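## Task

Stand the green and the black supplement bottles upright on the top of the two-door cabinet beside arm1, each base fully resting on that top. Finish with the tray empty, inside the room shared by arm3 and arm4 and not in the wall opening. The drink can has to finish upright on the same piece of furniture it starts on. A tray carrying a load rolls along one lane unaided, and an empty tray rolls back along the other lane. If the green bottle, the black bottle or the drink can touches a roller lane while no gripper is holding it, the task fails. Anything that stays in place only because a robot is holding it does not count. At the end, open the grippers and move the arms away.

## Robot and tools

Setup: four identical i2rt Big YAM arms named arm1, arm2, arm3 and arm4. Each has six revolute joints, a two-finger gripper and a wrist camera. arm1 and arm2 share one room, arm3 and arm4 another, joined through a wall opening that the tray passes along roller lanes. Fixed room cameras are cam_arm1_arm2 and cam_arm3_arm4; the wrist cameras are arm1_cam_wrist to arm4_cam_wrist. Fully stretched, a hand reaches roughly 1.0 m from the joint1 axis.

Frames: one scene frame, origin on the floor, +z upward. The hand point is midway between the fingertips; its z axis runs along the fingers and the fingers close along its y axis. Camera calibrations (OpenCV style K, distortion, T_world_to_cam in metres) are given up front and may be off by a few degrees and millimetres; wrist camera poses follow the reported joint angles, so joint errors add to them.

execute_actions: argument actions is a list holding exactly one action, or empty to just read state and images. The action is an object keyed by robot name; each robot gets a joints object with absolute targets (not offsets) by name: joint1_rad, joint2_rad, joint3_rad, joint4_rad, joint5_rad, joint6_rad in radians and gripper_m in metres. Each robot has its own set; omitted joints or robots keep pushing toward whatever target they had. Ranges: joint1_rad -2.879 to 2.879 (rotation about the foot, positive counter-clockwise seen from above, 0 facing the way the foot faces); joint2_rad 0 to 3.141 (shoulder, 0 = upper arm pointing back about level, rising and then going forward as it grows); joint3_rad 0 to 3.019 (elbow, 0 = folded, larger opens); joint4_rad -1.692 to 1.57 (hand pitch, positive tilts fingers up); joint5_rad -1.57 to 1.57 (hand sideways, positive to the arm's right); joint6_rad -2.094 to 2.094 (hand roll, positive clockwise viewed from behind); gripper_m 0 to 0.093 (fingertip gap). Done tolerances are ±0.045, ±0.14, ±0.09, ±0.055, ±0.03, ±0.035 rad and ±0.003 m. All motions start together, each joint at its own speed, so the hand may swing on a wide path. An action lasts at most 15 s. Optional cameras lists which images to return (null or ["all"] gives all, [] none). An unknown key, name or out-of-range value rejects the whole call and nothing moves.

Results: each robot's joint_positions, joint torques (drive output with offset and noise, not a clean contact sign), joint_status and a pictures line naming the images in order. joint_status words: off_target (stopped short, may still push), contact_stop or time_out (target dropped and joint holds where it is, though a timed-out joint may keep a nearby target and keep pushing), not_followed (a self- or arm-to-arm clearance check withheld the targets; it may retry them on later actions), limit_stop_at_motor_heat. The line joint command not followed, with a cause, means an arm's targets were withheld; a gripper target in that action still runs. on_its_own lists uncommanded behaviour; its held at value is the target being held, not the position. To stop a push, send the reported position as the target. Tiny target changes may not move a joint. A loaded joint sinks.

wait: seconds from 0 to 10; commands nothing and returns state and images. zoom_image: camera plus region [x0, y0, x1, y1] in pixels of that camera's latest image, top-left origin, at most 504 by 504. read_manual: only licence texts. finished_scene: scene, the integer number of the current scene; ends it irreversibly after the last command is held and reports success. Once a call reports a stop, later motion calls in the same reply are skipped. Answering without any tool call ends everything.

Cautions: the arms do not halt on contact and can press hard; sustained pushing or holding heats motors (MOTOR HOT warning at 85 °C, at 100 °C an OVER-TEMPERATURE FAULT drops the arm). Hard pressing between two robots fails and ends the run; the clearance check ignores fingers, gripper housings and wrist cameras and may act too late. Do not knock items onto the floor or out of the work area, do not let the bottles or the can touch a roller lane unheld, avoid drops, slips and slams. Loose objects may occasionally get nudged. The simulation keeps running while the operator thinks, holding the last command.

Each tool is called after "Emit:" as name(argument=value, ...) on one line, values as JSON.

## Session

Emit:
execute_actions(actions=[])

Scene clock: 0.00 s.
Joint torques (N m, as the arm reports them, + toward a larger angle): no reading
Motor temperatures (°C, as the motors report them): arm1=[21 37 29 20 22 22] | arm2=[21 30 29 22 20 21] | arm3=[20 19 31 21 21 21] | arm4=[22 22 31 21 22 22]
arm1.joint_positions: joint1_rad=+0.363 joint2_rad=+0.644 joint3_rad=+1.459 joint4_rad=-1.150 joint5_rad=+0.247 joint6_rad=-0.339 gripper_m=+0.094
arm1.joint_status: not commanded
arm1.hand: x=-1.1940 y=-0.3466 z=+1.5591 quat_wxyz=(-0.468, +0.707, -0.405, -0.343) (m; scene frame)
arm2.joint_positions: joint1_rad=-0.017 joint2_rad=+0.346 joint3_rad=+1.367 joint4_rad=-1.361 joint5_rad=-0.050 joint6_rad=+0.089 gripper_m=+0.094
arm2.joint_status: not commanded
arm2.hand: x=-1.6762 y=+0.1361 z=+1.4961 quat_wxyz=(-0.579, -0.045, -0.814, -0.023) (m; scene frame)
arm3.joint_positions: joint1_rad=-0.566 joint2_rad=+0.440 joint3_rad=+1.394 joint4_rad=-1.381 joint5_rad=-0.271 joint6_rad=-0.491 gripper_m=+0.094
arm3.joint_status: not commanded
arm3.hand: x=+1.2086 y=-0.4607 z=+1.4260 quat_wxyz=(-0.496, +0.617, -0.557, -0.250) (m; scene frame)
arm4.joint_positions: joint1_rad=-0.597 joint2_rad=+0.332 joint3_rad=+1.469 joint4_rad=-1.174 joint5_rad=-0.222 joint6_rad=-0.475 gripper_m=+0.094
arm4.joint_status: not commanded
arm4.hand: x=+1.6621 y=+0.1509 z=+1.5856 quat_wxyz=(-0.292, +0.719, +0.024, -0.630) (m; scene frame)
pictures: arm1_cam_wrist, arm2_cam_wrist, arm3_cam_wrist, arm4_cam_wrist, cam_arm1_arm2, cam_arm3_arm4
camera_calibration (this result's frames):
arm1_cam_wrist: T_world_to_cam=[[0.890268, 0.222632, 0.397314, 0.519193], [0.417296, -0.748217, -0.515786, 1.05241], [0.182446, 0.624985, -0.759017, 1.74211], [0, 0, 0, 1]] pos_world=[-1.21923, -0.416951, 1.65883]
arm2_cam_wrist: T_world_to_cam=[[-0.04555, -0.994675, -0.0924459, 0.195254], [-0.820373, 0.0900511, -0.564694, -0.538321], [0.570012, 0.0501183, -0.820107, 2.29959], [0, 0, 0, 1]] pos_world=[-1.74352, 0.127439, 1.59997]
arm3_cam_wrist: T_world_to_cam=[[0.939246, -0.108671, 0.325587, -1.65133], [0.0599762, -0.882006, -0.467406, 0.189216], [0.337963, 0.458537, -0.821903, 1.09963], [0, 0, 0, 1]] pos_world=[1.16803, -0.516781, 1.52988]
arm4_cam_wrist: T_world_to_cam=[[0.343544, 0.821973, 0.454244, -1.41677], [0.698774, 0.0994269, -0.708399, -0.0503062], [-0.627449, 0.560781, -0.540216, 1.94108], [0, 0, 0, 1]] pos_world=[1.73981, 0.0810287, 1.65653]
Images, in order (width x height): arm1_cam_wrist 504x504, arm2_cam_wrist 504x504, arm3_cam_wrist 504x504, arm4_cam_wrist 504x504, cam_arm1_arm2 896x504, cam_arm3_arm4 896x504.

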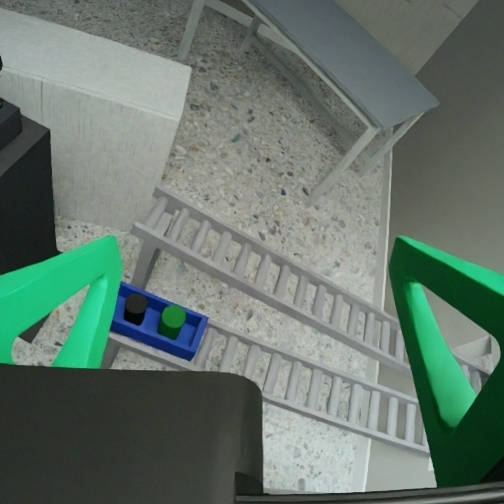

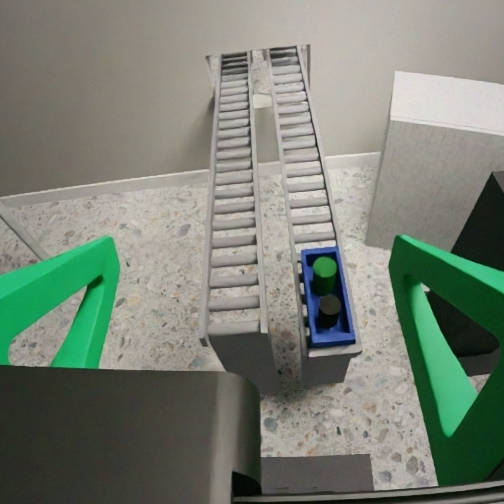

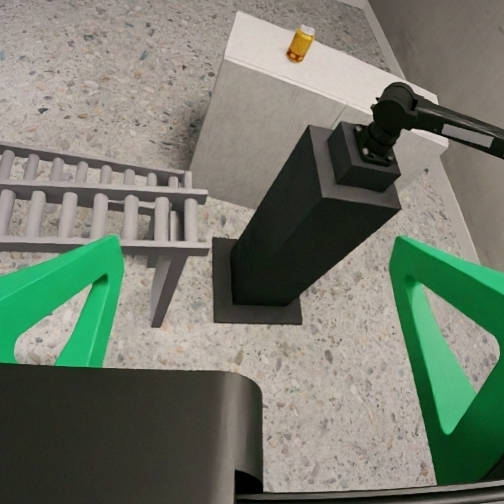

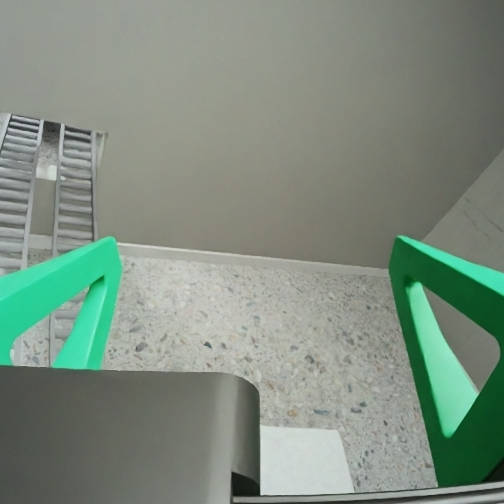

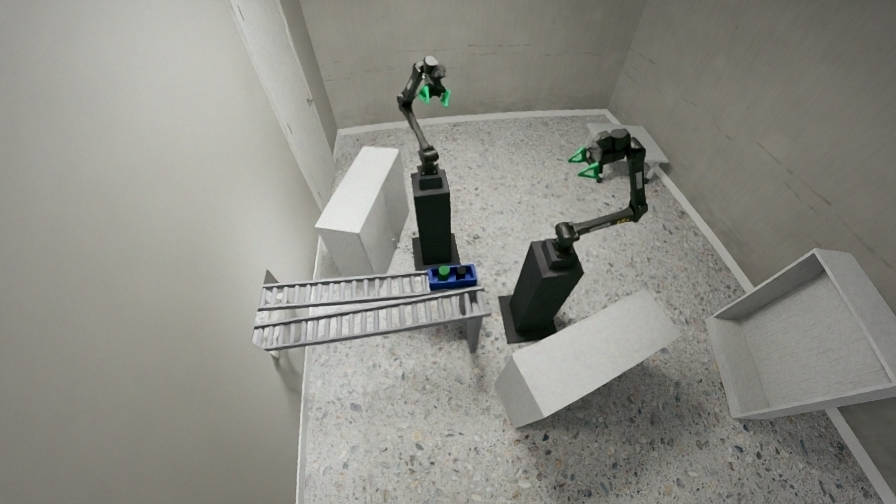

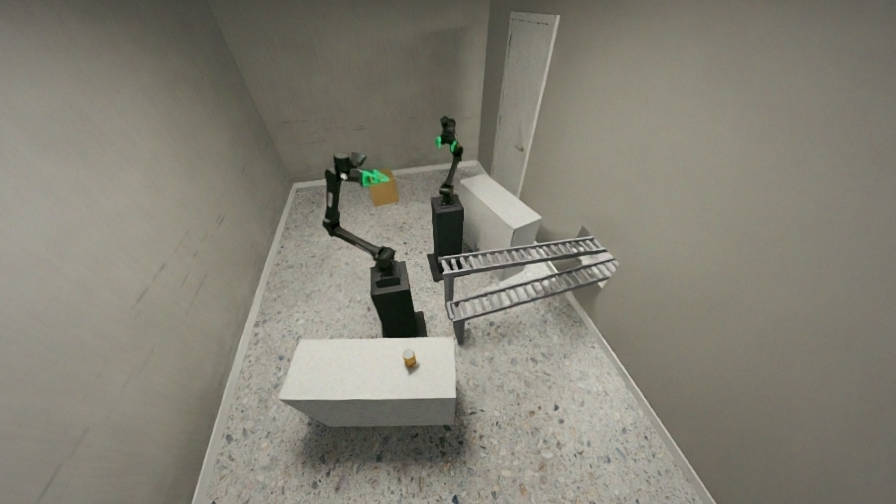

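Emit:
zoom_image(camera="arm2_cam_wrist", region=[260, 220, 400, 380])

Emit:
zoom_image(camera="cam_arm1_arm2", region=[300, 130, 500, 310])

Emit:
zoom_image(camera="arm1_cam_wrist", region=[90, 260, 250, 380])

Region (260, 220, 400, 380) of arm2_cam_wrist's 504x504 image, scaled by 3.150, with more detail than that image has; it fills the left 441 columns of this view, and the rest is white.

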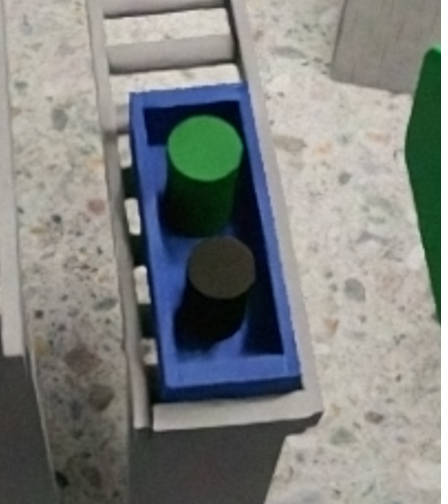

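Region (300, 130, 500, 310) of cam_arm1_arm2's 896x504 image, scaled by 2.520, with more detail than that image has; it fills the top 454 rows of this view, and the rest is white.

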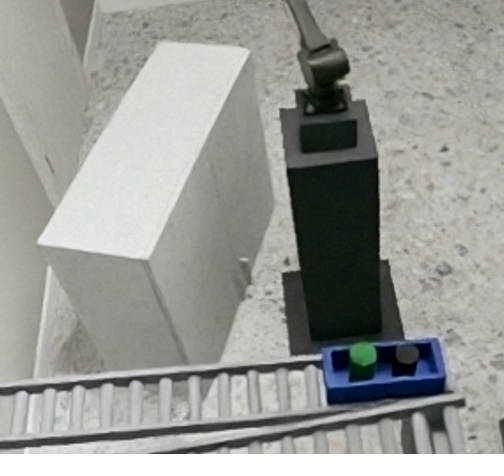

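Region (90, 260, 250, 380) of arm1_cam_wrist's 504x504 image, scaled by 3.150, with more detail than that image has; it fills the top 378 rows of this view, and the rest is white.

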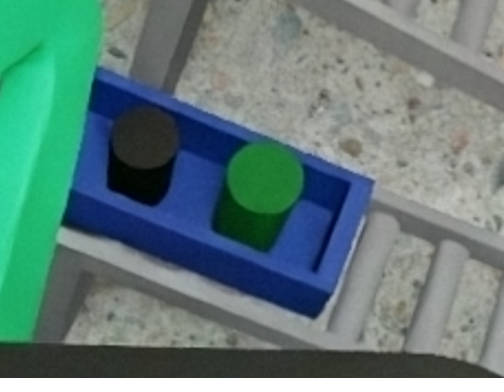

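Emit:
execute_actions(actions=[{"arm1": {"joints": {"joint1_rad": 0.02, "joint2_rad": 2.375, "joint3_rad": 1.545, "joint4_rad": -0.625, "joint5_rad": 0.068, "joint6_rad": 0.01, "gripper_m": 0.093}}}], cameras=["arm1_cam_wrist", "arm2_cam_wrist"])

Scene clock: 62.73 s.
Joint torques (N m, as the arm reports them, + toward a larger angle): arm1=[  1.32 -19.39   7.89   0.86   0.11  -0.07] | arm2=[-0.92  7.79  6.5   2.63 -0.03  0.07] | arm3=[-1.26  4.65  8.15  2.06 -0.17  0.12] | arm4=[-0.2   7.63  6.81  2.07  0.09  0.21]
Motor temperatures (°C, as the motors report them): arm1=[21 35 36 21 22 22] | arm2=[21 29 31 22 20 21] | arm3=[20 20 38 21 21 21] | arm4=[22 23 34 22 22 22]
arm1.joint_positions: joint1_rad=+0.025 joint2_rad=+2.375 joint3_rad=+1.531 joint4_rad=-0.628 joint5_rad=+0.070 joint6_rad=-0.005 gripper_m=+0.093
arm1.joint_status: all done
arm1.hand: x=-1.1549 y=+0.0181 z=+0.7589 quat_wxyz=(-0.054, +0.718, -0.694, -0.009) (m; scene frame)
arm2.joint_positions: joint1_rad=-0.017 joint2_rad=+0.346 joint3_rad=+1.367 joint4_rad=-1.361 joint5_rad=-0.050 joint6_rad=+0.089 gripper_m=+0.094
arm2.joint_status: not commanded
arm2.hand: x=-1.6762 y=+0.1361 z=+1.4961 quat_wxyz=(-0.579, -0.045, -0.814, -0.023) (m; scene frame)
arm3.joint_positions: joint1_rad=-0.566 joint2_rad=+0.440 joint3_rad=+1.394 joint4_rad=-1.381 joint5_rad=-0.271 joint6_rad=-0.491 gripper_m=+0.094
arm3.joint_status: not commanded
arm3.hand: x=+1.2086 y=-0.4607 z=+1.4260 quat_wxyz=(-0.496, +0.617, -0.557, -0.250) (m; scene frame)
arm4.joint_positions: joint1_rad=-0.597 joint2_rad=+0.332 joint3_rad=+1.469 joint4_rad=-1.174 joint5_rad=-0.222 joint6_rad=-0.475 gripper_m=+0.094
arm4.joint_status: not commanded
arm4.hand: x=+1.6621 y=+0.1509 z=+1.5856 quat_wxyz=(-0.292, +0.719, +0.024, -0.630) (m; scene frame)
pictures: arm1_cam_wrist, arm2_cam_wrist
camera_calibration (this result's frames):
arm1_cam_wrist: T_world_to_cam=[[0.995899, 0.0400424, 0.0811272, 1.0864], [-0.00605954, -0.865183, 0.501419, -0.362534], [0.0902679, -0.499854, -0.861393, 0.891299], [0, 0, 0, 1]] pos_world=[-1.1646, 0.0883591, 0.861403]
arm2_cam_wrist: T_world_to_cam=[[-0.04555, -0.994675, -0.0924459, 0.195254], [-0.820373, 0.0900511, -0.564694, -0.538321], [0.570012, 0.0501183, -0.820107, 2.29959], [0, 0, 0, 1]] pos_world=[-1.74352, 0.127439, 1.59997]
Images, in order (width x height): arm1_cam_wrist 504x504, arm2_cam_wrist 504x504.

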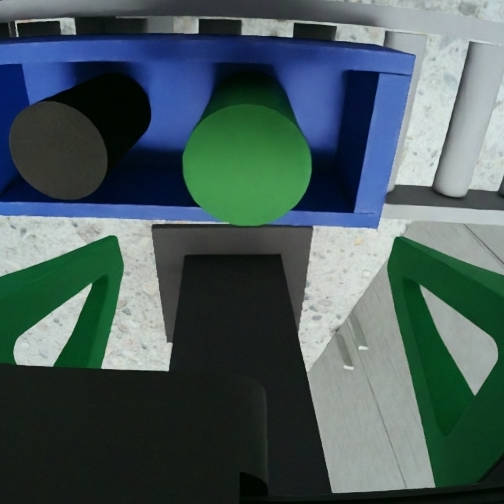

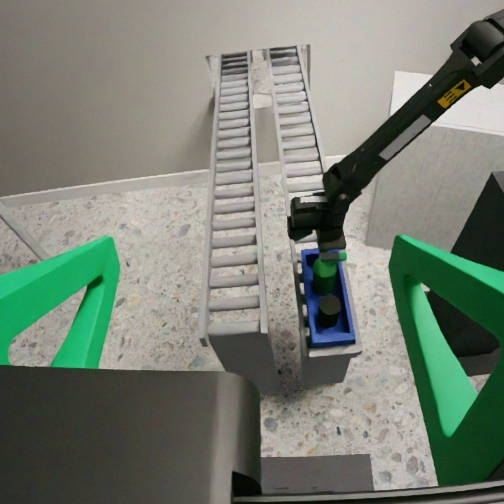

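Emit:
execute_actions(actions=[{"arm1": {"joints": {"joint1_rad": 0.012, "joint2_rad": 2.64, "joint3_rad": 1.693, "joint4_rad": -0.516}}}], cameras=["arm1_cam_wrist", "arm2_cam_wrist"])

Scene clock: 89.27 s.
Joint torques (N m, as the arm reports them, + toward a larger angle): arm1=[  0.64 -21.11   6.91   0.64   0.1   -0.04] | arm2=[-0.87  7.78  6.49  2.63 -0.03  0.07] | arm3=[-1.55  4.41  8.21  2.41 -0.2   0.12] | arm4=[0.16 7.5  6.71 2.08 0.05 0.18]
Motor temperatures (°C, as the motors report them): arm1=[21 41 34 20 22 22] | arm2=[21 28 31 22 20 21] | arm3=[20 20 38 21 21 21] | arm4=[22 23 34 22 22 22]
arm1.joint_positions: joint1_rad=+0.025 joint2_rad=+2.650 joint3_rad=+1.679 joint4_rad=-0.516 joint5_rad=+0.070 joint6_rad=-0.005 gripper_m=+0.093
arm1.joint_status: all done
arm1.hand: x=-1.1556 y=+0.0208 z=+0.6335 quat_wxyz=(-0.049, +0.718, -0.694, -0.004) (m; scene frame)
arm2.joint_positions: joint1_rad=-0.017 joint2_rad=+0.346 joint3_rad=+1.367 joint4_rad=-1.361 joint5_rad=-0.050 joint6_rad=+0.089 gripper_m=+0.094
arm2.joint_status: not commanded
arm2.hand: x=-1.6762 y=+0.1361 z=+1.4961 quat_wxyz=(-0.579, -0.045, -0.814, -0.023) (m; scene frame)
arm3.joint_positions: joint1_rad=-0.566 joint2_rad=+0.440 joint3_rad=+1.394 joint4_rad=-1.381 joint5_rad=-0.271 joint6_rad=-0.491 gripper_m=+0.094
arm3.joint_status: not commanded
arm3.hand: x=+1.2086 y=-0.4607 z=+1.4260 quat_wxyz=(-0.496, +0.617, -0.557, -0.250) (m; scene frame)
arm4.joint_positions: joint1_rad=-0.597 joint2_rad=+0.332 joint3_rad=+1.469 joint4_rad=-1.174 joint5_rad=-0.222 joint6_rad=-0.475 gripper_m=+0.094
arm4.joint_status: not commanded
arm4.hand: x=+1.6621 y=+0.1509 z=+1.5856 quat_wxyz=(-0.292, +0.719, +0.024, -0.630) (m; scene frame)
pictures: arm1_cam_wrist, arm2_cam_wrist
camera_calibration (this result's frames):
arm1_cam_wrist: T_world_to_cam=[[0.995873, 0.0409693, 0.0809825, 1.09718], [-0.00656613, -0.857447, 0.514531, -0.306308], [0.0905182, -0.512939, -0.853639, 0.7804], [0, 0, 0, 1]] pos_world=[-1.1653, 0.0927042, 0.734932]
arm2_cam_wrist: T_world_to_cam=[[-0.04555, -0.994675, -0.0924459, 0.195254], [-0.820373, 0.0900511, -0.564694, -0.538321], [0.570012, 0.0501183, -0.820107, 2.29959], [0, 0, 0, 1]] pos_world=[-1.74352, 0.127439, 1.59997]
Images, in order (width x height): arm1_cam_wrist 504x504, arm2_cam_wrist 504x504.

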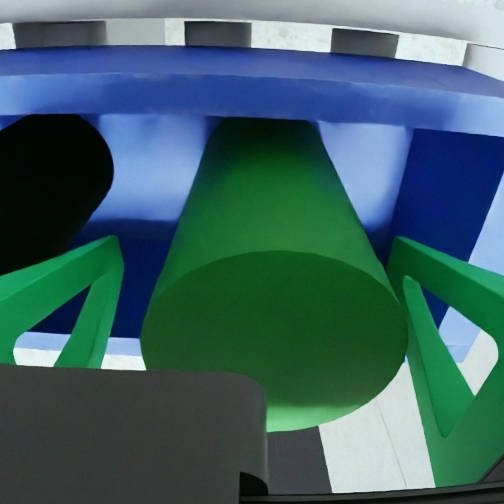

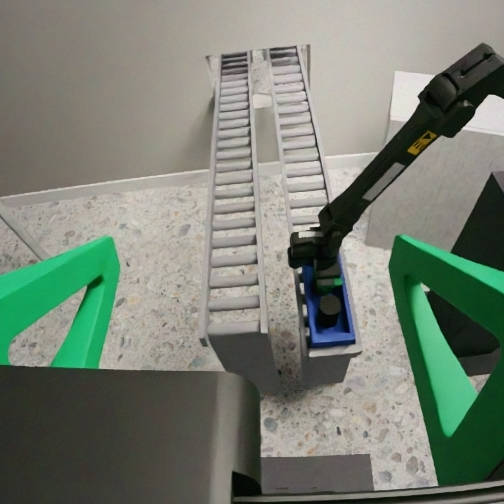

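Emit:
execute_actions(actions=[{"arm1": {"joints": {"joint1_rad": 0.0, "joint3_rad": 1.703, "gripper_m": 0.05}}}], cameras=["arm1_cam_wrist"])

Scene clock: 97.27 s.
Joint torques (N m, as the arm reports them, + toward a larger angle): arm1=[  0.65 -21.02   7.78   0.47   0.2   -0.07] | arm2=[-0.87  7.79  6.49  2.63 -0.03  0.07] | arm3=[-1.48  4.11  8.2   1.9  -0.21  0.13] | arm4=[0.04 7.41 6.84 2.1  0.12 0.17]
Motor temperatures (°C, as the motors report them): arm1=[21 42 34 20 22 22] | arm2=[21 28 31 22 20 21] | arm3=[20 20 38 21 21 21] | arm4=[22 23 34 22 22 22]
arm1.joint_positions: joint1_rad=+0.013 joint2_rad=+2.650 joint3_rad=+1.680 joint4_rad=-0.516 joint5_rad=+0.067 joint6_rad=-0.004 gripper_m=+0.065
arm1.joint_status: gripper_m off_target (ended at +0.065, target +0.050); the others done
arm1.hand: x=-1.1485 y=+0.0211 z=+0.6335 quat_wxyz=(-0.048, +0.714, -0.698, -0.005) (m; scene frame)
arm2.joint_positions: joint1_rad=-0.017 joint2_rad=+0.346 joint3_rad=+1.367 joint4_rad=-1.361 joint5_rad=-0.050 joint6_rad=+0.089 gripper_m=+0.094
arm2.joint_status: not commanded
arm2.hand: x=-1.6762 y=+0.1361 z=+1.4961 quat_wxyz=(-0.579, -0.045, -0.814, -0.023) (m; scene frame)
arm3.joint_positions: joint1_rad=-0.566 joint2_rad=+0.440 joint3_rad=+1.394 joint4_rad=-1.381 joint5_rad=-0.271 joint6_rad=-0.491 gripper_m=+0.094
arm3.joint_status: not commanded
arm3.hand: x=+1.2086 y=-0.4607 z=+1.4260 quat_wxyz=(-0.496, +0.617, -0.557, -0.250) (m; scene frame)
arm4.joint_positions: joint1_rad=-0.597 joint2_rad=+0.332 joint3_rad=+1.469 joint4_rad=-1.174 joint5_rad=-0.222 joint6_rad=-0.475 gripper_m=+0.094
arm4.joint_status: not commanded
arm4.hand: x=+1.6621 y=+0.1509 z=+1.5856 quat_wxyz=(-0.292, +0.719, +0.024, -0.630) (m; scene frame)
pictures: arm1_cam_wrist
camera_calibration (this result's frames):
arm1_cam_wrist: T_world_to_cam=[[0.996539, 0.0286329, 0.0780425, 1.09299], [-0.0156426, -0.857449, 0.514332, -0.316347], [0.0816442, -0.513772, -0.854033, 0.769985], [0, 0, 0, 1]] pos_world=[-1.15702, 0.0930496, 0.735]
Images, in order (width x height): arm1_cam_wrist 504x504.

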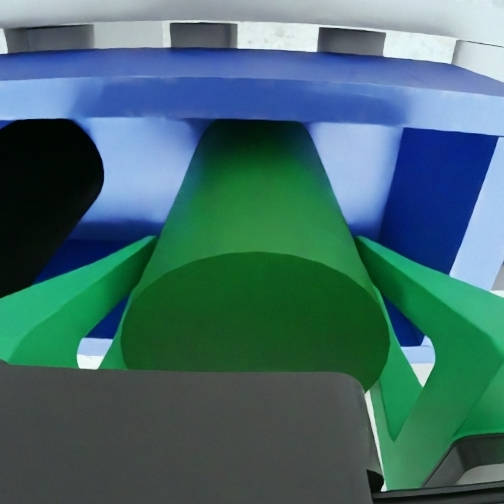

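Emit:
execute_actions(actions=[{"arm1": {"joints": {"joint2_rad": 2.56, "joint3_rad": 1.68, "joint4_rad": -0.578}}}], cameras=["arm1_cam_wrist"])

Scene clock: 113.37 s.
Joint torques (N m, as the arm reports them, + toward a larger angle): arm1=[  0.57 -20.91   7.06   0.39   0.18  -0.1 ] | arm2=[-0.9   7.8   6.49  2.63 -0.03  0.07] | arm3=[-1.65  4.83  8.21  2.15 -0.2   0.12] | arm4=[-0.24  7.61  6.81  2.07  0.1   0.17]
Motor temperatures (°C, as the motors report them): arm1=[21 44 33 20 22 22] | arm2=[21 28 31 22 20 21] | arm3=[20 20 39 21 21 21] | arm4=[22 23 34 22 22 22]
arm1.joint_positions: joint1_rad=+0.013 joint2_rad=+2.575 joint3_rad=+1.670 joint4_rad=-0.572 joint5_rad=+0.067 joint6_rad=-0.004 gripper_m=+0.065
arm1.joint_status: all done
arm1.hand: x=-1.1486 y=+0.0340 z=+0.6754 quat_wxyz=(-0.052, +0.714, -0.698, -0.008) (m; scene frame)
arm2.joint_positions: joint1_rad=-0.017 joint2_rad=+0.346 joint3_rad=+1.367 joint4_rad=-1.361 joint5_rad=-0.050 joint6_rad=+0.089 gripper_m=+0.094
arm2.joint_status: not commanded
arm2.hand: x=-1.6762 y=+0.1361 z=+1.4961 quat_wxyz=(-0.579, -0.045, -0.814, -0.023) (m; scene frame)
arm3.joint_positions: joint1_rad=-0.566 joint2_rad=+0.440 joint3_rad=+1.394 joint4_rad=-1.381 joint5_rad=-0.271 joint6_rad=-0.491 gripper_m=+0.094
arm3.joint_status: not commanded
arm3.hand: x=+1.2086 y=-0.4607 z=+1.4260 quat_wxyz=(-0.496, +0.617, -0.557, -0.250) (m; scene frame)
arm4.joint_positions: joint1_rad=-0.597 joint2_rad=+0.332 joint3_rad=+1.469 joint4_rad=-1.174 joint5_rad=-0.222 joint6_rad=-0.475 gripper_m=+0.094
arm4.joint_status: not commanded
arm4.hand: x=+1.6621 y=+0.1509 z=+1.5856 quat_wxyz=(-0.292, +0.719, +0.024, -0.630) (m; scene frame)
pictures: arm1_cam_wrist
camera_calibration (this result's frames):
arm1_cam_wrist: T_world_to_cam=[[0.996556, 0.0278455, 0.0781126, 1.08944], [-0.0155777, -0.862313, 0.506136, -0.320987], [0.0814511, -0.50561, -0.858909, 0.815152], [0, 0, 0, 1]] pos_world=[-1.15708, 0.105022, 0.777506]
Images, in order (width x height): arm1_cam_wrist 504x504.

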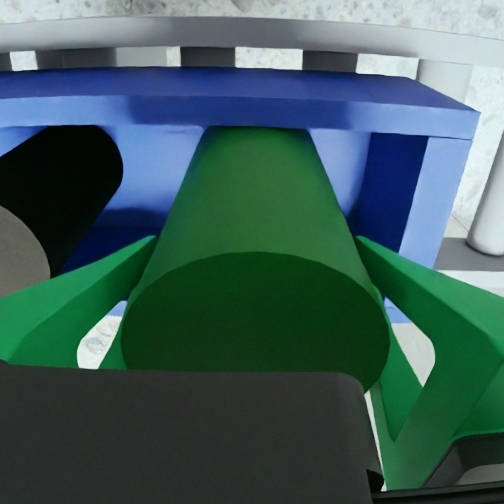

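Emit:
execute_actions(actions=[{"arm1": {"joints": {"joint2_rad": 2.385, "joint3_rad": 1.642, "joint4_rad": -0.726}}}], cameras=["arm1_cam_wrist"])

Scene clock: 121.10 s.
Joint torques (N m, as the arm reports them, + toward a larger angle): arm1=[  0.37 -18.84   8.58   0.53   0.2   -0.08] | arm2=[-0.89  7.78  6.5   2.62 -0.03  0.07] | arm3=[-1.34  3.94  8.29  2.11 -0.23  0.1 ] | arm4=[0.17 7.55 6.81 2.12 0.1  0.14]
Motor temperatures (°C, as the motors report them): arm1=[21 44 33 20 22 22] | arm2=[21 28 31 22 20 21] | arm3=[20 20 39 21 21 21] | arm4=[22 23 34 22 22 22]
arm1.joint_positions: joint1_rad=+0.013 joint2_rad=+2.376 joint3_rad=+1.626 joint4_rad=-0.719 joint5_rad=+0.067 joint6_rad=-0.004 gripper_m=+0.065
arm1.joint_status: all done
arm1.hand: x=-1.1483 y=+0.0450 z=+0.7833 quat_wxyz=(-0.055, +0.714, -0.698, -0.011) (m; scene frame)
arm2.joint_positions: joint1_rad=-0.017 joint2_rad=+0.346 joint3_rad=+1.367 joint4_rad=-1.361 joint5_rad=-0.050 joint6_rad=+0.089 gripper_m=+0.094
arm2.joint_status: not commanded
arm2.hand: x=-1.6762 y=+0.1361 z=+1.4961 quat_wxyz=(-0.579, -0.045, -0.814, -0.023) (m; scene frame)
arm3.joint_positions: joint1_rad=-0.566 joint2_rad=+0.440 joint3_rad=+1.394 joint4_rad=-1.381 joint5_rad=-0.271 joint6_rad=-0.491 gripper_m=+0.094
arm3.joint_status: not commanded
arm3.hand: x=+1.2086 y=-0.4607 z=+1.4260 quat_wxyz=(-0.496, +0.617, -0.557, -0.250) (m; scene frame)
arm4.joint_positions: joint1_rad=-0.597 joint2_rad=+0.332 joint3_rad=+1.469 joint4_rad=-1.174 joint5_rad=-0.222 joint6_rad=-0.475 gripper_m=+0.094
arm4.joint_status: not commanded
arm4.hand: x=+1.6621 y=+0.1509 z=+1.5856 quat_wxyz=(-0.292, +0.719, +0.024, -0.630) (m; scene frame)
pictures: arm1_cam_wrist
camera_calibration (this result's frames):
arm1_cam_wrist: T_world_to_cam=[[0.996571, 0.0271205, 0.0781704, 1.08045], [-0.0155197, -0.866719, 0.498555, -0.359952], [0.0812728, -0.498059, -0.863326, 0.916351], [0, 0, 0, 1]] pos_world=[-1.1568, 0.115118, 0.886106]
Images, in order (width x height): arm1_cam_wrist 504x504.

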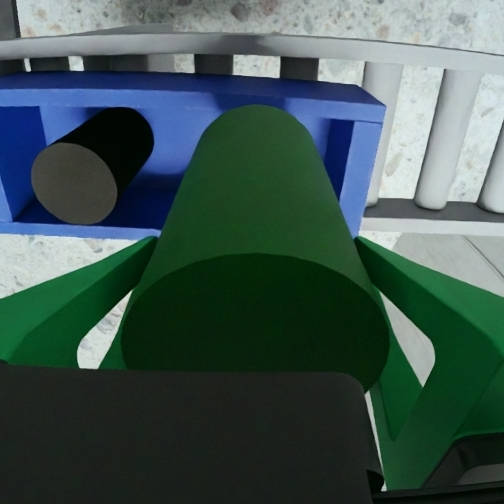

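Emit:
execute_actions(actions=[{"arm1": {"joints": {"joint1_rad": -1.76, "joint2_rad": 1.96, "joint3_rad": 1.35, "joint4_rad": -0.861, "joint5_rad": 0.0}}}], cameras=["arm1_cam_wrist", "cam_arm1_arm2"])

Scene clock: 145.37 s.
Joint torques (N m, as the arm reports them, + toward a larger angle): arm1=[  1.82 -16.14   8.57   0.52   0.05  -0.1 ] | arm2=[-0.89  7.78  6.49  2.63 -0.03  0.07] | arm3=[-1.72  4.28  8.3   2.05 -0.27  0.16] | arm4=[0.03 7.34 6.68 2.09 0.12 0.17]
Motor temperatures (°C, as the motors report them): arm1=[21 44 34 20 22 22] | arm2=[21 28 31 22 20 21] | arm3=[20 20 39 21 21 21] | arm4=[22 23 34 22 22 22]
arm1.joint_positions: joint1_rad=-1.770 joint2_rad=+1.959 joint3_rad=+1.346 joint4_rad=-0.853 joint5_rad=+0.002 joint6_rad=-0.003 gripper_m=+0.065
arm1.joint_status: all done
arm1.hand: x=-0.5904 y=-0.7084 z=+0.9397 quat_wxyz=(-0.050, -0.094, -0.994, +0.011) (m; scene frame)
arm2.joint_positions: joint1_rad=-0.017 joint2_rad=+0.346 joint3_rad=+1.367 joint4_rad=-1.361 joint5_rad=-0.050 joint6_rad=+0.089 gripper_m=+0.094
arm2.joint_status: not commanded
arm2.hand: x=-1.6762 y=+0.1361 z=+1.4961 quat_wxyz=(-0.579, -0.045, -0.814, -0.023) (m; scene frame)
arm3.joint_positions: joint1_rad=-0.566 joint2_rad=+0.440 joint3_rad=+1.394 joint4_rad=-1.381 joint5_rad=-0.271 joint6_rad=-0.491 gripper_m=+0.094
arm3.joint_status: not commanded
arm3.hand: x=+1.2086 y=-0.4607 z=+1.4260 quat_wxyz=(-0.496, +0.617, -0.557, -0.250) (m; scene frame)
arm4.joint_positions: joint1_rad=-0.597 joint2_rad=+0.332 joint3_rad=+1.469 joint4_rad=-1.174 joint5_rad=-0.222 joint6_rad=-0.475 gripper_m=+0.094
arm4.joint_status: not commanded
arm4.hand: x=+1.6621 y=+0.1509 z=+1.5856 quat_wxyz=(-0.292, +0.719, +0.024, -0.630) (m; scene frame)
pictures: arm1_cam_wrist, cam_arm1_arm2
camera_calibration (this result's frames):
arm1_cam_wrist: T_world_to_cam=[[-0.179223, -0.9834, 0.0283561, -0.830595], [-0.854233, 0.169851, 0.491362, -0.836389], [-0.488021, 0.0638406, -0.870494, 0.699432], [0, 0, 0, 1]] pos_world=[-0.521995, -0.719398, 1.04337]
Images, in order (width x height): arm1_cam_wrist 504x504, cam_arm1_arm2 896x504.

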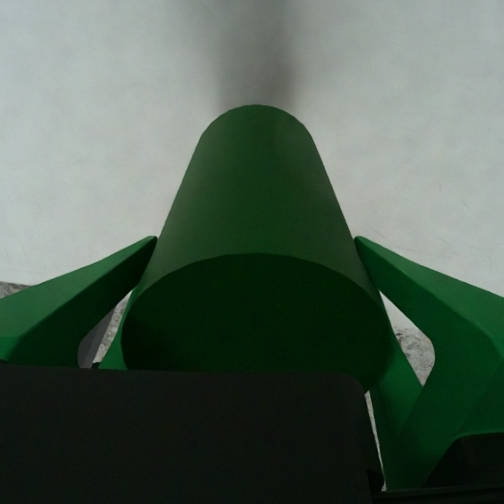

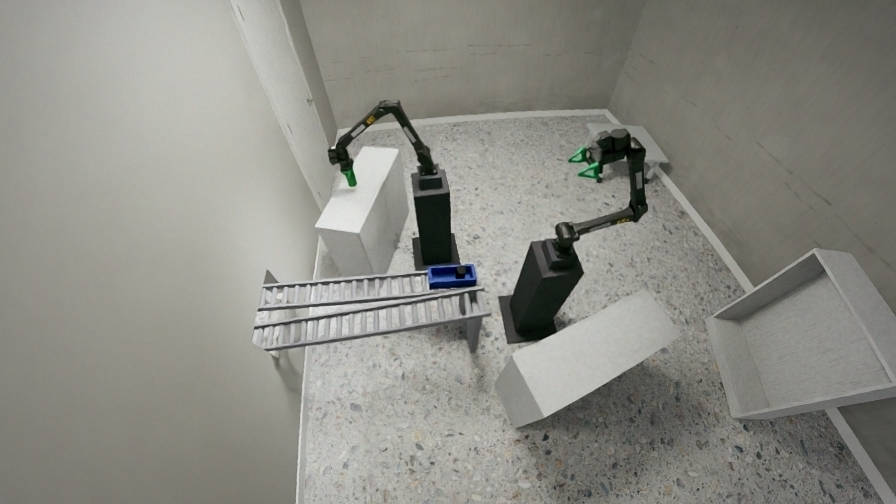

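Emit:
execute_actions(actions=[{"arm1": {"joints": {"joint2_rad": 2.058, "joint4_rad": -0.76}}}], cameras=["arm1_cam_wrist", "cam_arm1_arm2"])

Scene clock: 150.67 s.
Joint torques (N m, as the arm reports them, + toward a larger angle): arm1=[  2.14 -17.37   8.66   0.8    0.07  -0.08] | arm2=[-0.88  7.79  6.5   2.63 -0.03  0.07] | arm3=[-1.2   4.66  8.28  2.03 -0.2   0.12] | arm4=[-0.07  7.52  6.88  2.12  0.11  0.15]
Motor temperatures (°C, as the motors report them): arm1=[21 43 34 20 22 22] | arm2=[21 28 31 22 20 21] | arm3=[20 20 39 21 21 21] | arm4=[22 23 34 22 22 22]
arm1.joint_positions: joint1_rad=-1.770 joint2_rad=+2.072 joint3_rad=+1.337 joint4_rad=-0.769 joint5_rad=+0.002 joint6_rad=-0.003 gripper_m=+0.065
arm1.joint_status: all done
arm1.hand: x=-0.5937 y=-0.7084 z=+0.8774 quat_wxyz=(-0.031, -0.094, -0.995, +0.009) (m; scene frame)
arm2.joint_positions: joint1_rad=-0.017 joint2_rad=+0.346 joint3_rad=+1.367 joint4_rad=-1.361 joint5_rad=-0.050 joint6_rad=+0.089 gripper_m=+0.094
arm2.joint_status: not commanded
arm2.hand: x=-1.6762 y=+0.1361 z=+1.4961 quat_wxyz=(-0.579, -0.045, -0.814, -0.023) (m; scene frame)
arm3.joint_positions: joint1_rad=-0.566 joint2_rad=+0.440 joint3_rad=+1.394 joint4_rad=-1.381 joint5_rad=-0.271 joint6_rad=-0.491 gripper_m=+0.094
arm3.joint_status: not commanded
arm3.hand: x=+1.2086 y=-0.4607 z=+1.4260 quat_wxyz=(-0.496, +0.617, -0.557, -0.250) (m; scene frame)
arm4.joint_positions: joint1_rad=-0.597 joint2_rad=+0.332 joint3_rad=+1.469 joint4_rad=-1.174 joint5_rad=-0.222 joint6_rad=-0.475 gripper_m=+0.094
arm4.joint_status: not commanded
arm4.hand: x=+1.6621 y=+0.1509 z=+1.5856 quat_wxyz=(-0.292, +0.719, +0.024, -0.630) (m; scene frame)
pictures: arm1_cam_wrist, cam_arm1_arm2
camera_calibration (this result's frames):
arm1_cam_wrist: T_world_to_cam=[[-0.178571, -0.983531, 0.0279298, -0.828781], [-0.835343, 0.166543, 0.523894, -0.828278], [-0.519917, 0.0702212, -0.851326, 0.612353], [0, 0, 0, 1]] pos_world=[-0.52152, -0.720187, 0.978389]
Images, in order (width x height): arm1_cam_wrist 504x504, cam_arm1_arm2 896x504.

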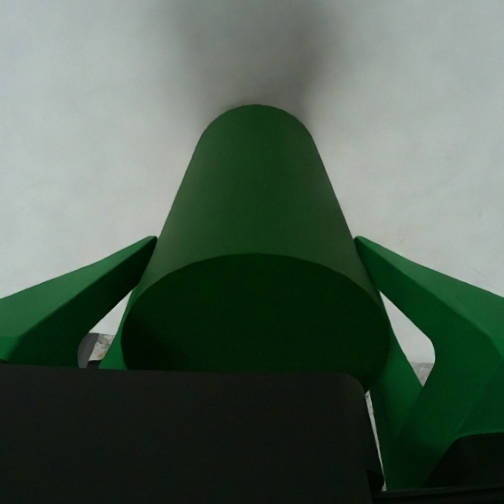

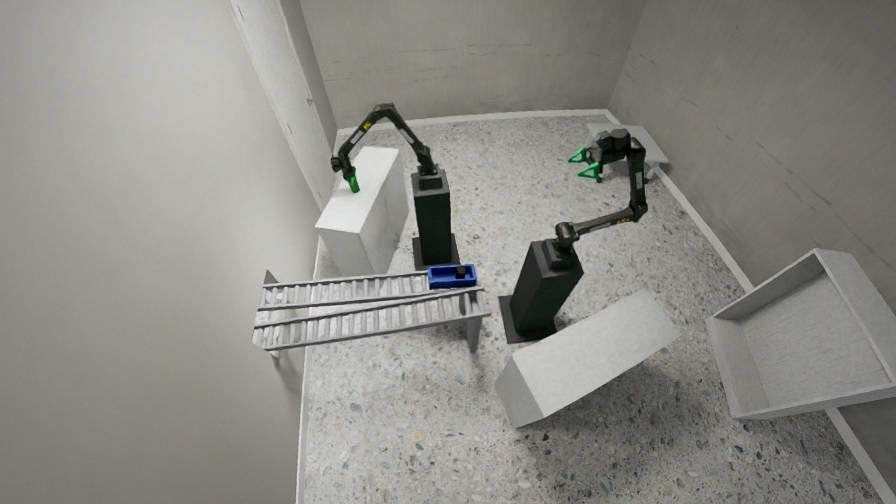

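Emit:
execute_actions(actions=[{"arm1": {"joints": {"joint2_rad": 2.105, "joint4_rad": -0.719}}}], cameras=["arm1_cam_wrist"])

Scene clock: 154.07 s.
Joint torques (N m, as the arm reports them, + toward a larger angle): arm1=[  2.54 -16.8    8.55   0.96   0.07  -0.06] | arm2=[-0.88  7.75  6.5   2.62 -0.03  0.07] | arm3=[-1.81  4.31  8.38  2.2  -0.17  0.11] | arm4=[-0.09  6.75  6.69  2.    0.09  0.15]
Motor temperatures (°C, as the motors report them): arm1=[21 43 34 20 22 22] | arm2=[21 27 31 22 20 21] | arm3=[20 20 39 21 21 21] | arm4=[22 23 34 22 22 22]
arm1.joint_positions: joint1_rad=-1.770 joint2_rad=+2.099 joint3_rad=+1.337 joint4_rad=-0.729 joint5_rad=+0.002 joint6_rad=-0.003 gripper_m=+0.065
arm1.joint_status: all done
arm1.hand: x=-0.5897 y=-0.7094 z=+0.8636 quat_wxyz=(-0.038, -0.094, -0.995, +0.010) (m; scene frame)
arm2.joint_positions: joint1_rad=-0.017 joint2_rad=+0.346 joint3_rad=+1.367 joint4_rad=-1.361 joint5_rad=-0.050 joint6_rad=+0.089 gripper_m=+0.094
arm2.joint_status: not commanded
arm2.hand: x=-1.6762 y=+0.1361 z=+1.4961 quat_wxyz=(-0.579, -0.045, -0.814, -0.023) (m; scene frame)
arm3.joint_positions: joint1_rad=-0.566 joint2_rad=+0.440 joint3_rad=+1.394 joint4_rad=-1.381 joint5_rad=-0.271 joint6_rad=-0.491 gripper_m=+0.094
arm3.joint_status: not commanded
arm3.hand: x=+1.2086 y=-0.4607 z=+1.4260 quat_wxyz=(-0.496, +0.617, -0.557, -0.250) (m; scene frame)
arm4.joint_positions: joint1_rad=-0.597 joint2_rad=+0.332 joint3_rad=+1.469 joint4_rad=-1.174 joint5_rad=-0.222 joint6_rad=-0.475 gripper_m=+0.094
arm4.joint_status: not commanded
arm4.hand: x=+1.6621 y=+0.1509 z=+1.5856 quat_wxyz=(-0.292, +0.719, +0.024, -0.630) (m; scene frame)
pictures: arm1_cam_wrist
camera_calibration (this result's frames):
arm1_cam_wrist: T_world_to_cam=[[-0.178793, -0.983486, 0.0280791, -0.828817], [-0.841967, 0.167706, 0.512803, -0.811039], [-0.509044, 0.068044, -0.858047, 0.613421], [0, 0, 0, 1]] pos_world=[-0.518797, -0.720853, 0.96552]
Images, in order (width x height): arm1_cam_wrist 504x504.

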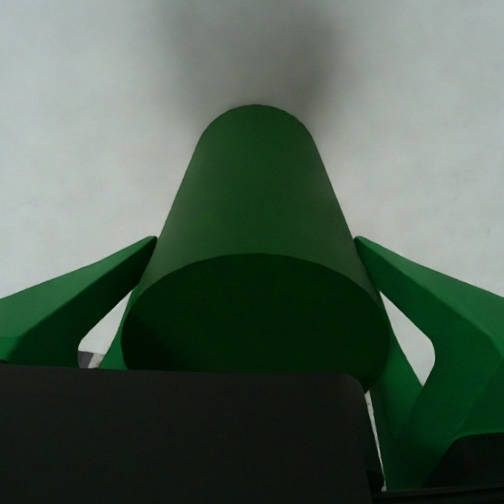

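Emit:
execute_actions(actions=[{"arm1": {"joints": {"joint2_rad": 2.13, "joint4_rad": -0.70}}}], cameras=["arm1_cam_wrist"])

Scene clock: 159.10 s.
Joint torques (N m, as the arm reports them, + toward a larger angle): arm1=[  2.47 -15.3    8.44   1.19   0.12  -0.08] | arm2=[-0.91  7.78  6.51  2.62 -0.03  0.07] | arm3=[-1.85  4.01  8.27  2.05 -0.22  0.14] | arm4=[0.05 7.52 6.75 2.15 0.1  0.19]
Motor temperatures (°C, as the motors report them): arm1=[21 43 34 20 22 22] | arm2=[21 27 31 22 20 21] | arm3=[20 20 39 21 21 21] | arm4=[22 23 34 22 22 22]
arm1.joint_positions: joint1_rad=-1.770 joint2_rad=+2.100 joint3_rad=+1.337 joint4_rad=-0.716 joint5_rad=+0.001 joint6_rad=-0.003 gripper_m=+0.065
arm1.joint_status: all done
arm1.hand: x=-0.5867 y=-0.7098 z=+0.8631 quat_wxyz=(-0.044, -0.094, -0.995, +0.010) (m; scene frame)
arm2.joint_positions: joint1_rad=-0.017 joint2_rad=+0.346 joint3_rad=+1.367 joint4_rad=-1.361 joint5_rad=-0.050 joint6_rad=+0.089 gripper_m=+0.094
arm2.joint_status: not commanded
arm2.hand: x=-1.6762 y=+0.1361 z=+1.4961 quat_wxyz=(-0.579, -0.045, -0.814, -0.023) (m; scene frame)
arm3.joint_positions: joint1_rad=-0.566 joint2_rad=+0.440 joint3_rad=+1.394 joint4_rad=-1.381 joint5_rad=-0.271 joint6_rad=-0.491 gripper_m=+0.094
arm3.joint_status: not commanded
arm3.hand: x=+1.2086 y=-0.4607 z=+1.4260 quat_wxyz=(-0.496, +0.617, -0.557, -0.250) (m; scene frame)
arm4.joint_positions: joint1_rad=-0.597 joint2_rad=+0.332 joint3_rad=+1.469 joint4_rad=-1.174 joint5_rad=-0.222 joint6_rad=-0.475 gripper_m=+0.094
arm4.joint_status: not commanded
arm4.hand: x=+1.6621 y=+0.1509 z=+1.5856 quat_wxyz=(-0.292, +0.719, +0.024, -0.630) (m; scene frame)
pictures: arm1_cam_wrist
camera_calibration (this result's frames):
arm1_cam_wrist: T_world_to_cam=[[-0.178941, -0.983477, 0.0274573, -0.828254], [-0.848154, 0.168343, 0.50229, -0.802256], [-0.498612, 0.0665922, -0.864263, 0.624957], [0, 0, 0, 1]] pos_world=[-0.517034, -0.721132, 0.965834]
Images, in order (width x height): arm1_cam_wrist 504x504.

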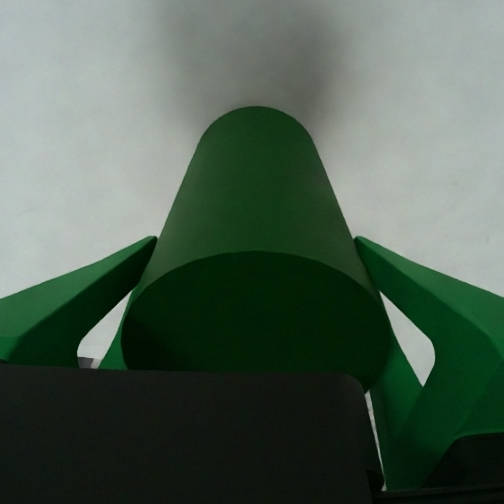

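Emit:
execute_actions(actions=[{"arm1": {"joints": {"joint2_rad": 1.93, "joint4_rad": -0.72, "gripper_m": 0.093}}}], cameras=["arm1_cam_wrist", "cam_arm1_arm2"])

Scene clock: 169.43 s.
Joint torques (N m, as the arm reports them, + toward a larger angle): arm1=[  2.64 -14.79   9.84   0.88   0.09  -0.08] | arm2=[-0.91  7.77  6.49  2.62 -0.03  0.07] | arm3=[-1.02  4.71  8.46  2.19 -0.17  0.13] | arm4=[-0.18  7.39  6.82  2.15  0.11  0.17]
Motor temperatures (°C, as the motors report them): arm1=[21 42 34 20 22 22] | arm2=[21 27 32 22 20 21] | arm3=[20 20 39 21 21 21] | arm4=[22 23 34 22 22 22]
arm1.joint_positions: joint1_rad=-1.770 joint2_rad=+1.907 joint3_rad=+1.337 joint4_rad=-0.716 joint5_rad=+0.001 joint6_rad=-0.003 gripper_m=+0.093
arm1.joint_status: all done
arm1.hand: x=-0.5555 y=-0.7147 z=+0.9722 quat_wxyz=(-0.140, -0.093, -0.986, +0.019) (m; scene frame)
arm2.joint_positions: joint1_rad=-0.017 joint2_rad=+0.346 joint3_rad=+1.367 joint4_rad=-1.361 joint5_rad=-0.050 joint6_rad=+0.089 gripper_m=+0.094
arm2.joint_status: not commanded
arm2.hand: x=-1.6762 y=+0.1361 z=+1.4961 quat_wxyz=(-0.579, -0.045, -0.814, -0.023) (m; scene frame)
arm3.joint_positions: joint1_rad=-0.566 joint2_rad=+0.440 joint3_rad=+1.394 joint4_rad=-1.381 joint5_rad=-0.271 joint6_rad=-0.491 gripper_m=+0.094
arm3.joint_status: not commanded
arm3.hand: x=+1.2086 y=-0.4607 z=+1.4260 quat_wxyz=(-0.496, +0.617, -0.557, -0.250) (m; scene frame)
arm4.joint_positions: joint1_rad=-0.597 joint2_rad=+0.332 joint3_rad=+1.469 joint4_rad=-1.174 joint5_rad=-0.222 joint6_rad=-0.475 gripper_m=+0.094
arm4.joint_status: not commanded
arm4.hand: x=+1.6621 y=+0.1509 z=+1.5856 quat_wxyz=(-0.292, +0.719, +0.024, -0.630) (m; scene frame)
pictures: arm1_cam_wrist, cam_arm1_arm2
camera_calibration (this result's frames):
arm1_cam_wrist: T_world_to_cam=[[-0.18269, -0.982737, 0.029194, -0.833698], [-0.927281, 0.182098, 0.327093, -0.693545], [-0.326763, 0.0326857, -0.944541, 0.884425], [0, 0, 0, 1]] pos_world=[-0.506422, -0.721921, 1.08657]
Images, in order (width x height): arm1_cam_wrist 504x504, cam_arm1_arm2 896x504.

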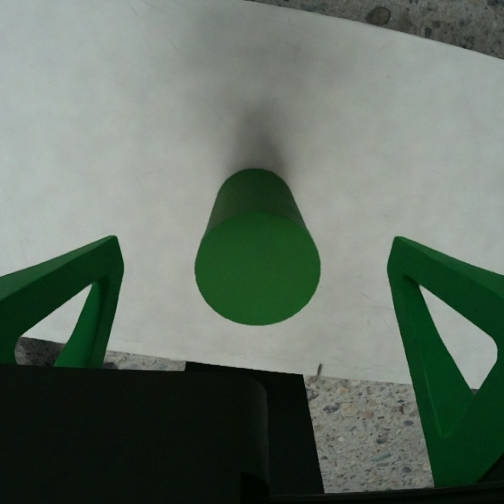

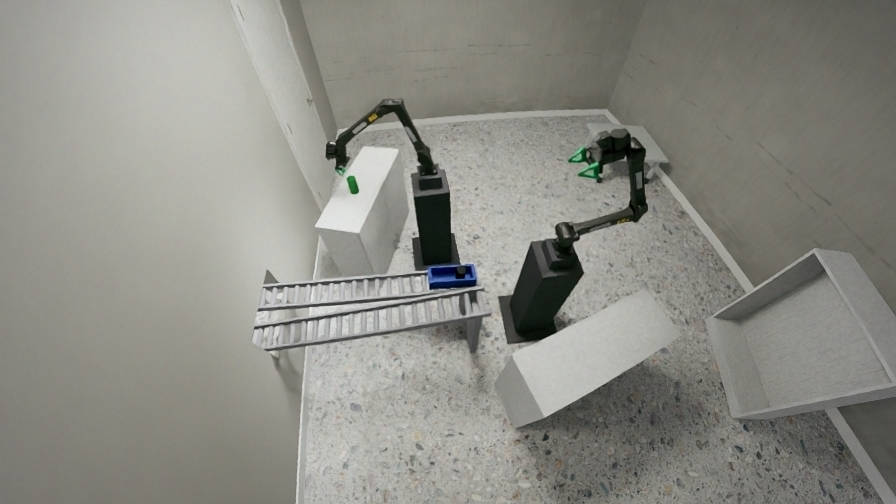

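Emit:
execute_actions(actions=[{"arm1": {"joints": {"joint1_rad": -1.0, "joint2_rad": 2.19, "joint3_rad": 1.65, "joint4_rad": -0.70, "joint5_rad": 0.07, "joint6_rad": 0.185}}, "arm2": {"joints": {"joint1_rad": 0.45, "joint2_rad": 1.15, "joint3_rad": 1.43, "joint4_rad": -1.1, "joint5_rad": -0.03, "joint6_rad": 0.1, "gripper_m": 0.05}}}], cameras=[])

Emit:
execute_actions(actions=[{"arm1": {"joints": {"joint1_rad": 0.185, "joint2_rad": 2.53, "joint3_rad": 1.692, "joint4_rad": -0.636}}, "arm2": {"joints": {"joint2_rad": 2.12, "joint4_rad": -0.726}}}], cameras=["arm1_cam_wrist", "cam_arm1_arm2"])

Scene clock: 198.87 s.
Joint torques (N m, as the arm reports them, + toward a larger angle): arm1=[  1.58 -20.24  11.36   1.07   0.21  -0.04] | arm2=[-1.   -5.86  9.78  2.43  0.    0.16] | arm3=[-1.32  4.51  8.25  2.05 -0.21  0.18] | arm4=[-0.47  7.6   6.86  2.06  0.07  0.18]
Motor temperatures (°C, as the motors report them): arm1=[21 41 36 20 22 22] | arm2=[21 27 32 22 20 21] | arm3=[20 20 39 22 21 21] | arm4=[22 23 35 22 22 22]
arm1.joint_positions: joint1_rad=-1.006 joint2_rad=+2.191 joint3_rad=+1.621 joint4_rad=-0.703 joint5_rad=+0.069 joint6_rad=+0.171 gripper_m=+0.093
arm1.joint_status: all done
arm1.hand: x=-0.5587 y=-0.2365 z=+0.9024 quat_wxyz=(-0.148, +0.193, -0.970, -0.018) (m; scene frame)
arm2.joint_positions: joint1_rad=+0.449 joint2_rad=+1.160 joint3_rad=+1.412 joint4_rad=-1.110 joint5_rad=-0.030 joint6_rad=+0.093 gripper_m=+0.050
arm2.joint_status: all done
arm2.hand: x=-1.3708 y=+0.3195 z=+1.3434 quat_wxyz=(-0.336, +0.151, -0.925, -0.094) (m; scene frame)
arm3.joint_positions: joint1_rad=-0.566 joint2_rad=+0.440 joint3_rad=+1.394 joint4_rad=-1.381 joint5_rad=-0.271 joint6_rad=-0.491 gripper_m=+0.094
arm3.joint_status: not commanded
arm3.hand: x=+1.2086 y=-0.4607 z=+1.4260 quat_wxyz=(-0.496, +0.617, -0.557, -0.250) (m; scene frame)
arm4.joint_positions: joint1_rad=-0.597 joint2_rad=+0.332 joint3_rad=+1.469 joint4_rad=-1.174 joint5_rad=-0.222 joint6_rad=-0.475 gripper_m=+0.094
arm4.joint_status: not commanded
arm4.hand: x=+1.6621 y=+0.1509 z=+1.5856 quat_wxyz=(-0.292, +0.719, +0.024, -0.630) (m; scene frame)
pictures: none
No camera images: the call's "cameras" was empty. Leave "cameras" out to get every camera's image.

Scene clock: 200.70 s.
Joint torques (N m, as the arm reports them, + toward a larger angle): arm1=[  0.76 -20.78   6.78   0.51   0.22  -0.1 ] | arm2=[ -1.12 -15.73   7.45   1.34   0.     0.17] | arm3=[-1.16  4.59  8.38  2.03 -0.17  0.13] | arm4=[0.39 7.24 6.93 2.21 0.1  0.14]
Motor temperatures (°C, as the motors report them): arm1=[21 42 36 20 22 22] | arm2=[21 27 32 22 20 21] | arm3=[20 20 39 22 21 21] | arm4=[22 23 35 22 22 22]
arm1.joint_positions: joint1_rad=+0.193 joint2_rad=+2.528 joint3_rad=+1.692 joint4_rad=-0.633 joint5_rad=+0.068 joint6_rad=+0.172 gripper_m=+0.093
arm1.joint_status: all done
arm1.hand: x=-1.2649 y=+0.0384 z=+0.7098 quat_wxyz=(-0.052, +0.715, -0.697, -0.021) (m; scene frame)
arm2.joint_positions: joint1_rad=+0.449 joint2_rad=+2.127 joint3_rad=+1.412 joint4_rad=-0.736 joint5_rad=-0.030 joint6_rad=+0.093 gripper_m=+0.050
arm2.joint_status: all done
arm2.hand: x=-1.2451 y=+0.3666 z=+0.8512 quat_wxyz=(-0.056, +0.154, -0.986, -0.024) (m; scene frame)
arm3.joint_positions: joint1_rad=-0.566 joint2_rad=+0.440 joint3_rad=+1.394 joint4_rad=-1.381 joint5_rad=-0.271 joint6_rad=-0.491 gripper_m=+0.094
arm3.joint_status: not commanded
arm3.hand: x=+1.2086 y=-0.4607 z=+1.4260 quat_wxyz=(-0.496, +0.617, -0.557, -0.250) (m; scene frame)
arm4.joint_positions: joint1_rad=-0.597 joint2_rad=+0.332 joint3_rad=+1.469 joint4_rad=-1.174 joint5_rad=-0.222 joint6_rad=-0.475 gripper_m=+0.094
arm4.joint_status: not commanded
arm4.hand: x=+1.6621 y=+0.1509 z=+1.5856 quat_wxyz=(-0.292, +0.719, +0.024, -0.630) (m; scene frame)
pictures: arm1_cam_wrist, cam_arm1_arm2
camera_calibration (this result's frames):
arm1_cam_wrist: T_world_to_cam=[[0.997701, 0.0305013, 0.0605123, 1.21644], [-0.00312533, -0.871314, 0.490717, -0.309447], [0.0676927, -0.489778, -0.869215, 0.845733], [0, 0, 0, 1]] pos_world=[-1.27186, 0.107493, 0.813366]
Images, in order (width x height): arm1_cam_wrist 504x504, cam_arm1_arm2 896x504.

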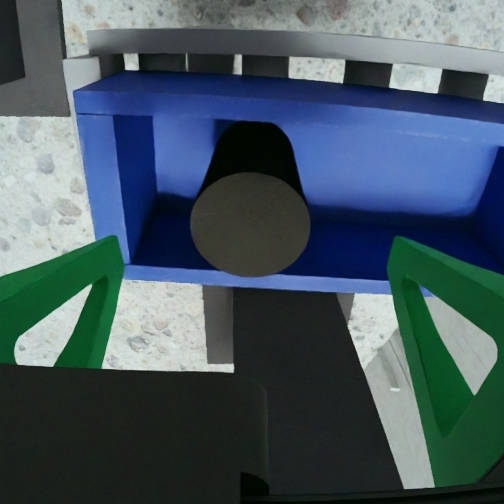

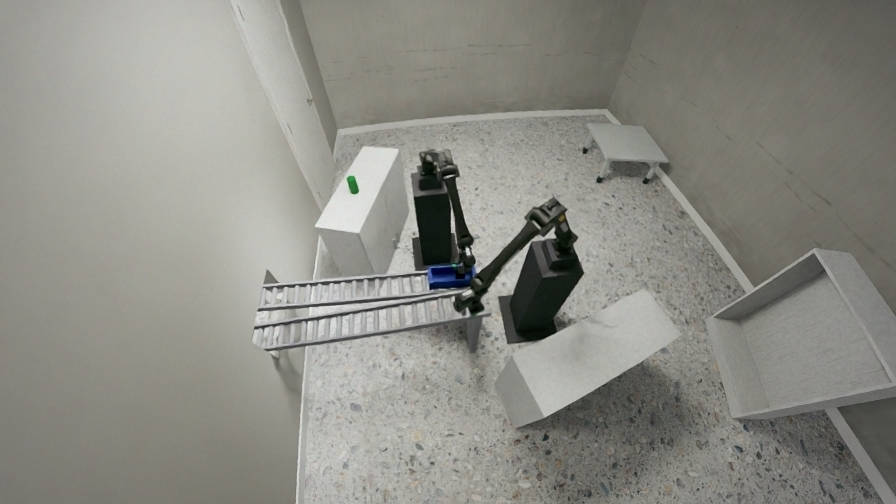

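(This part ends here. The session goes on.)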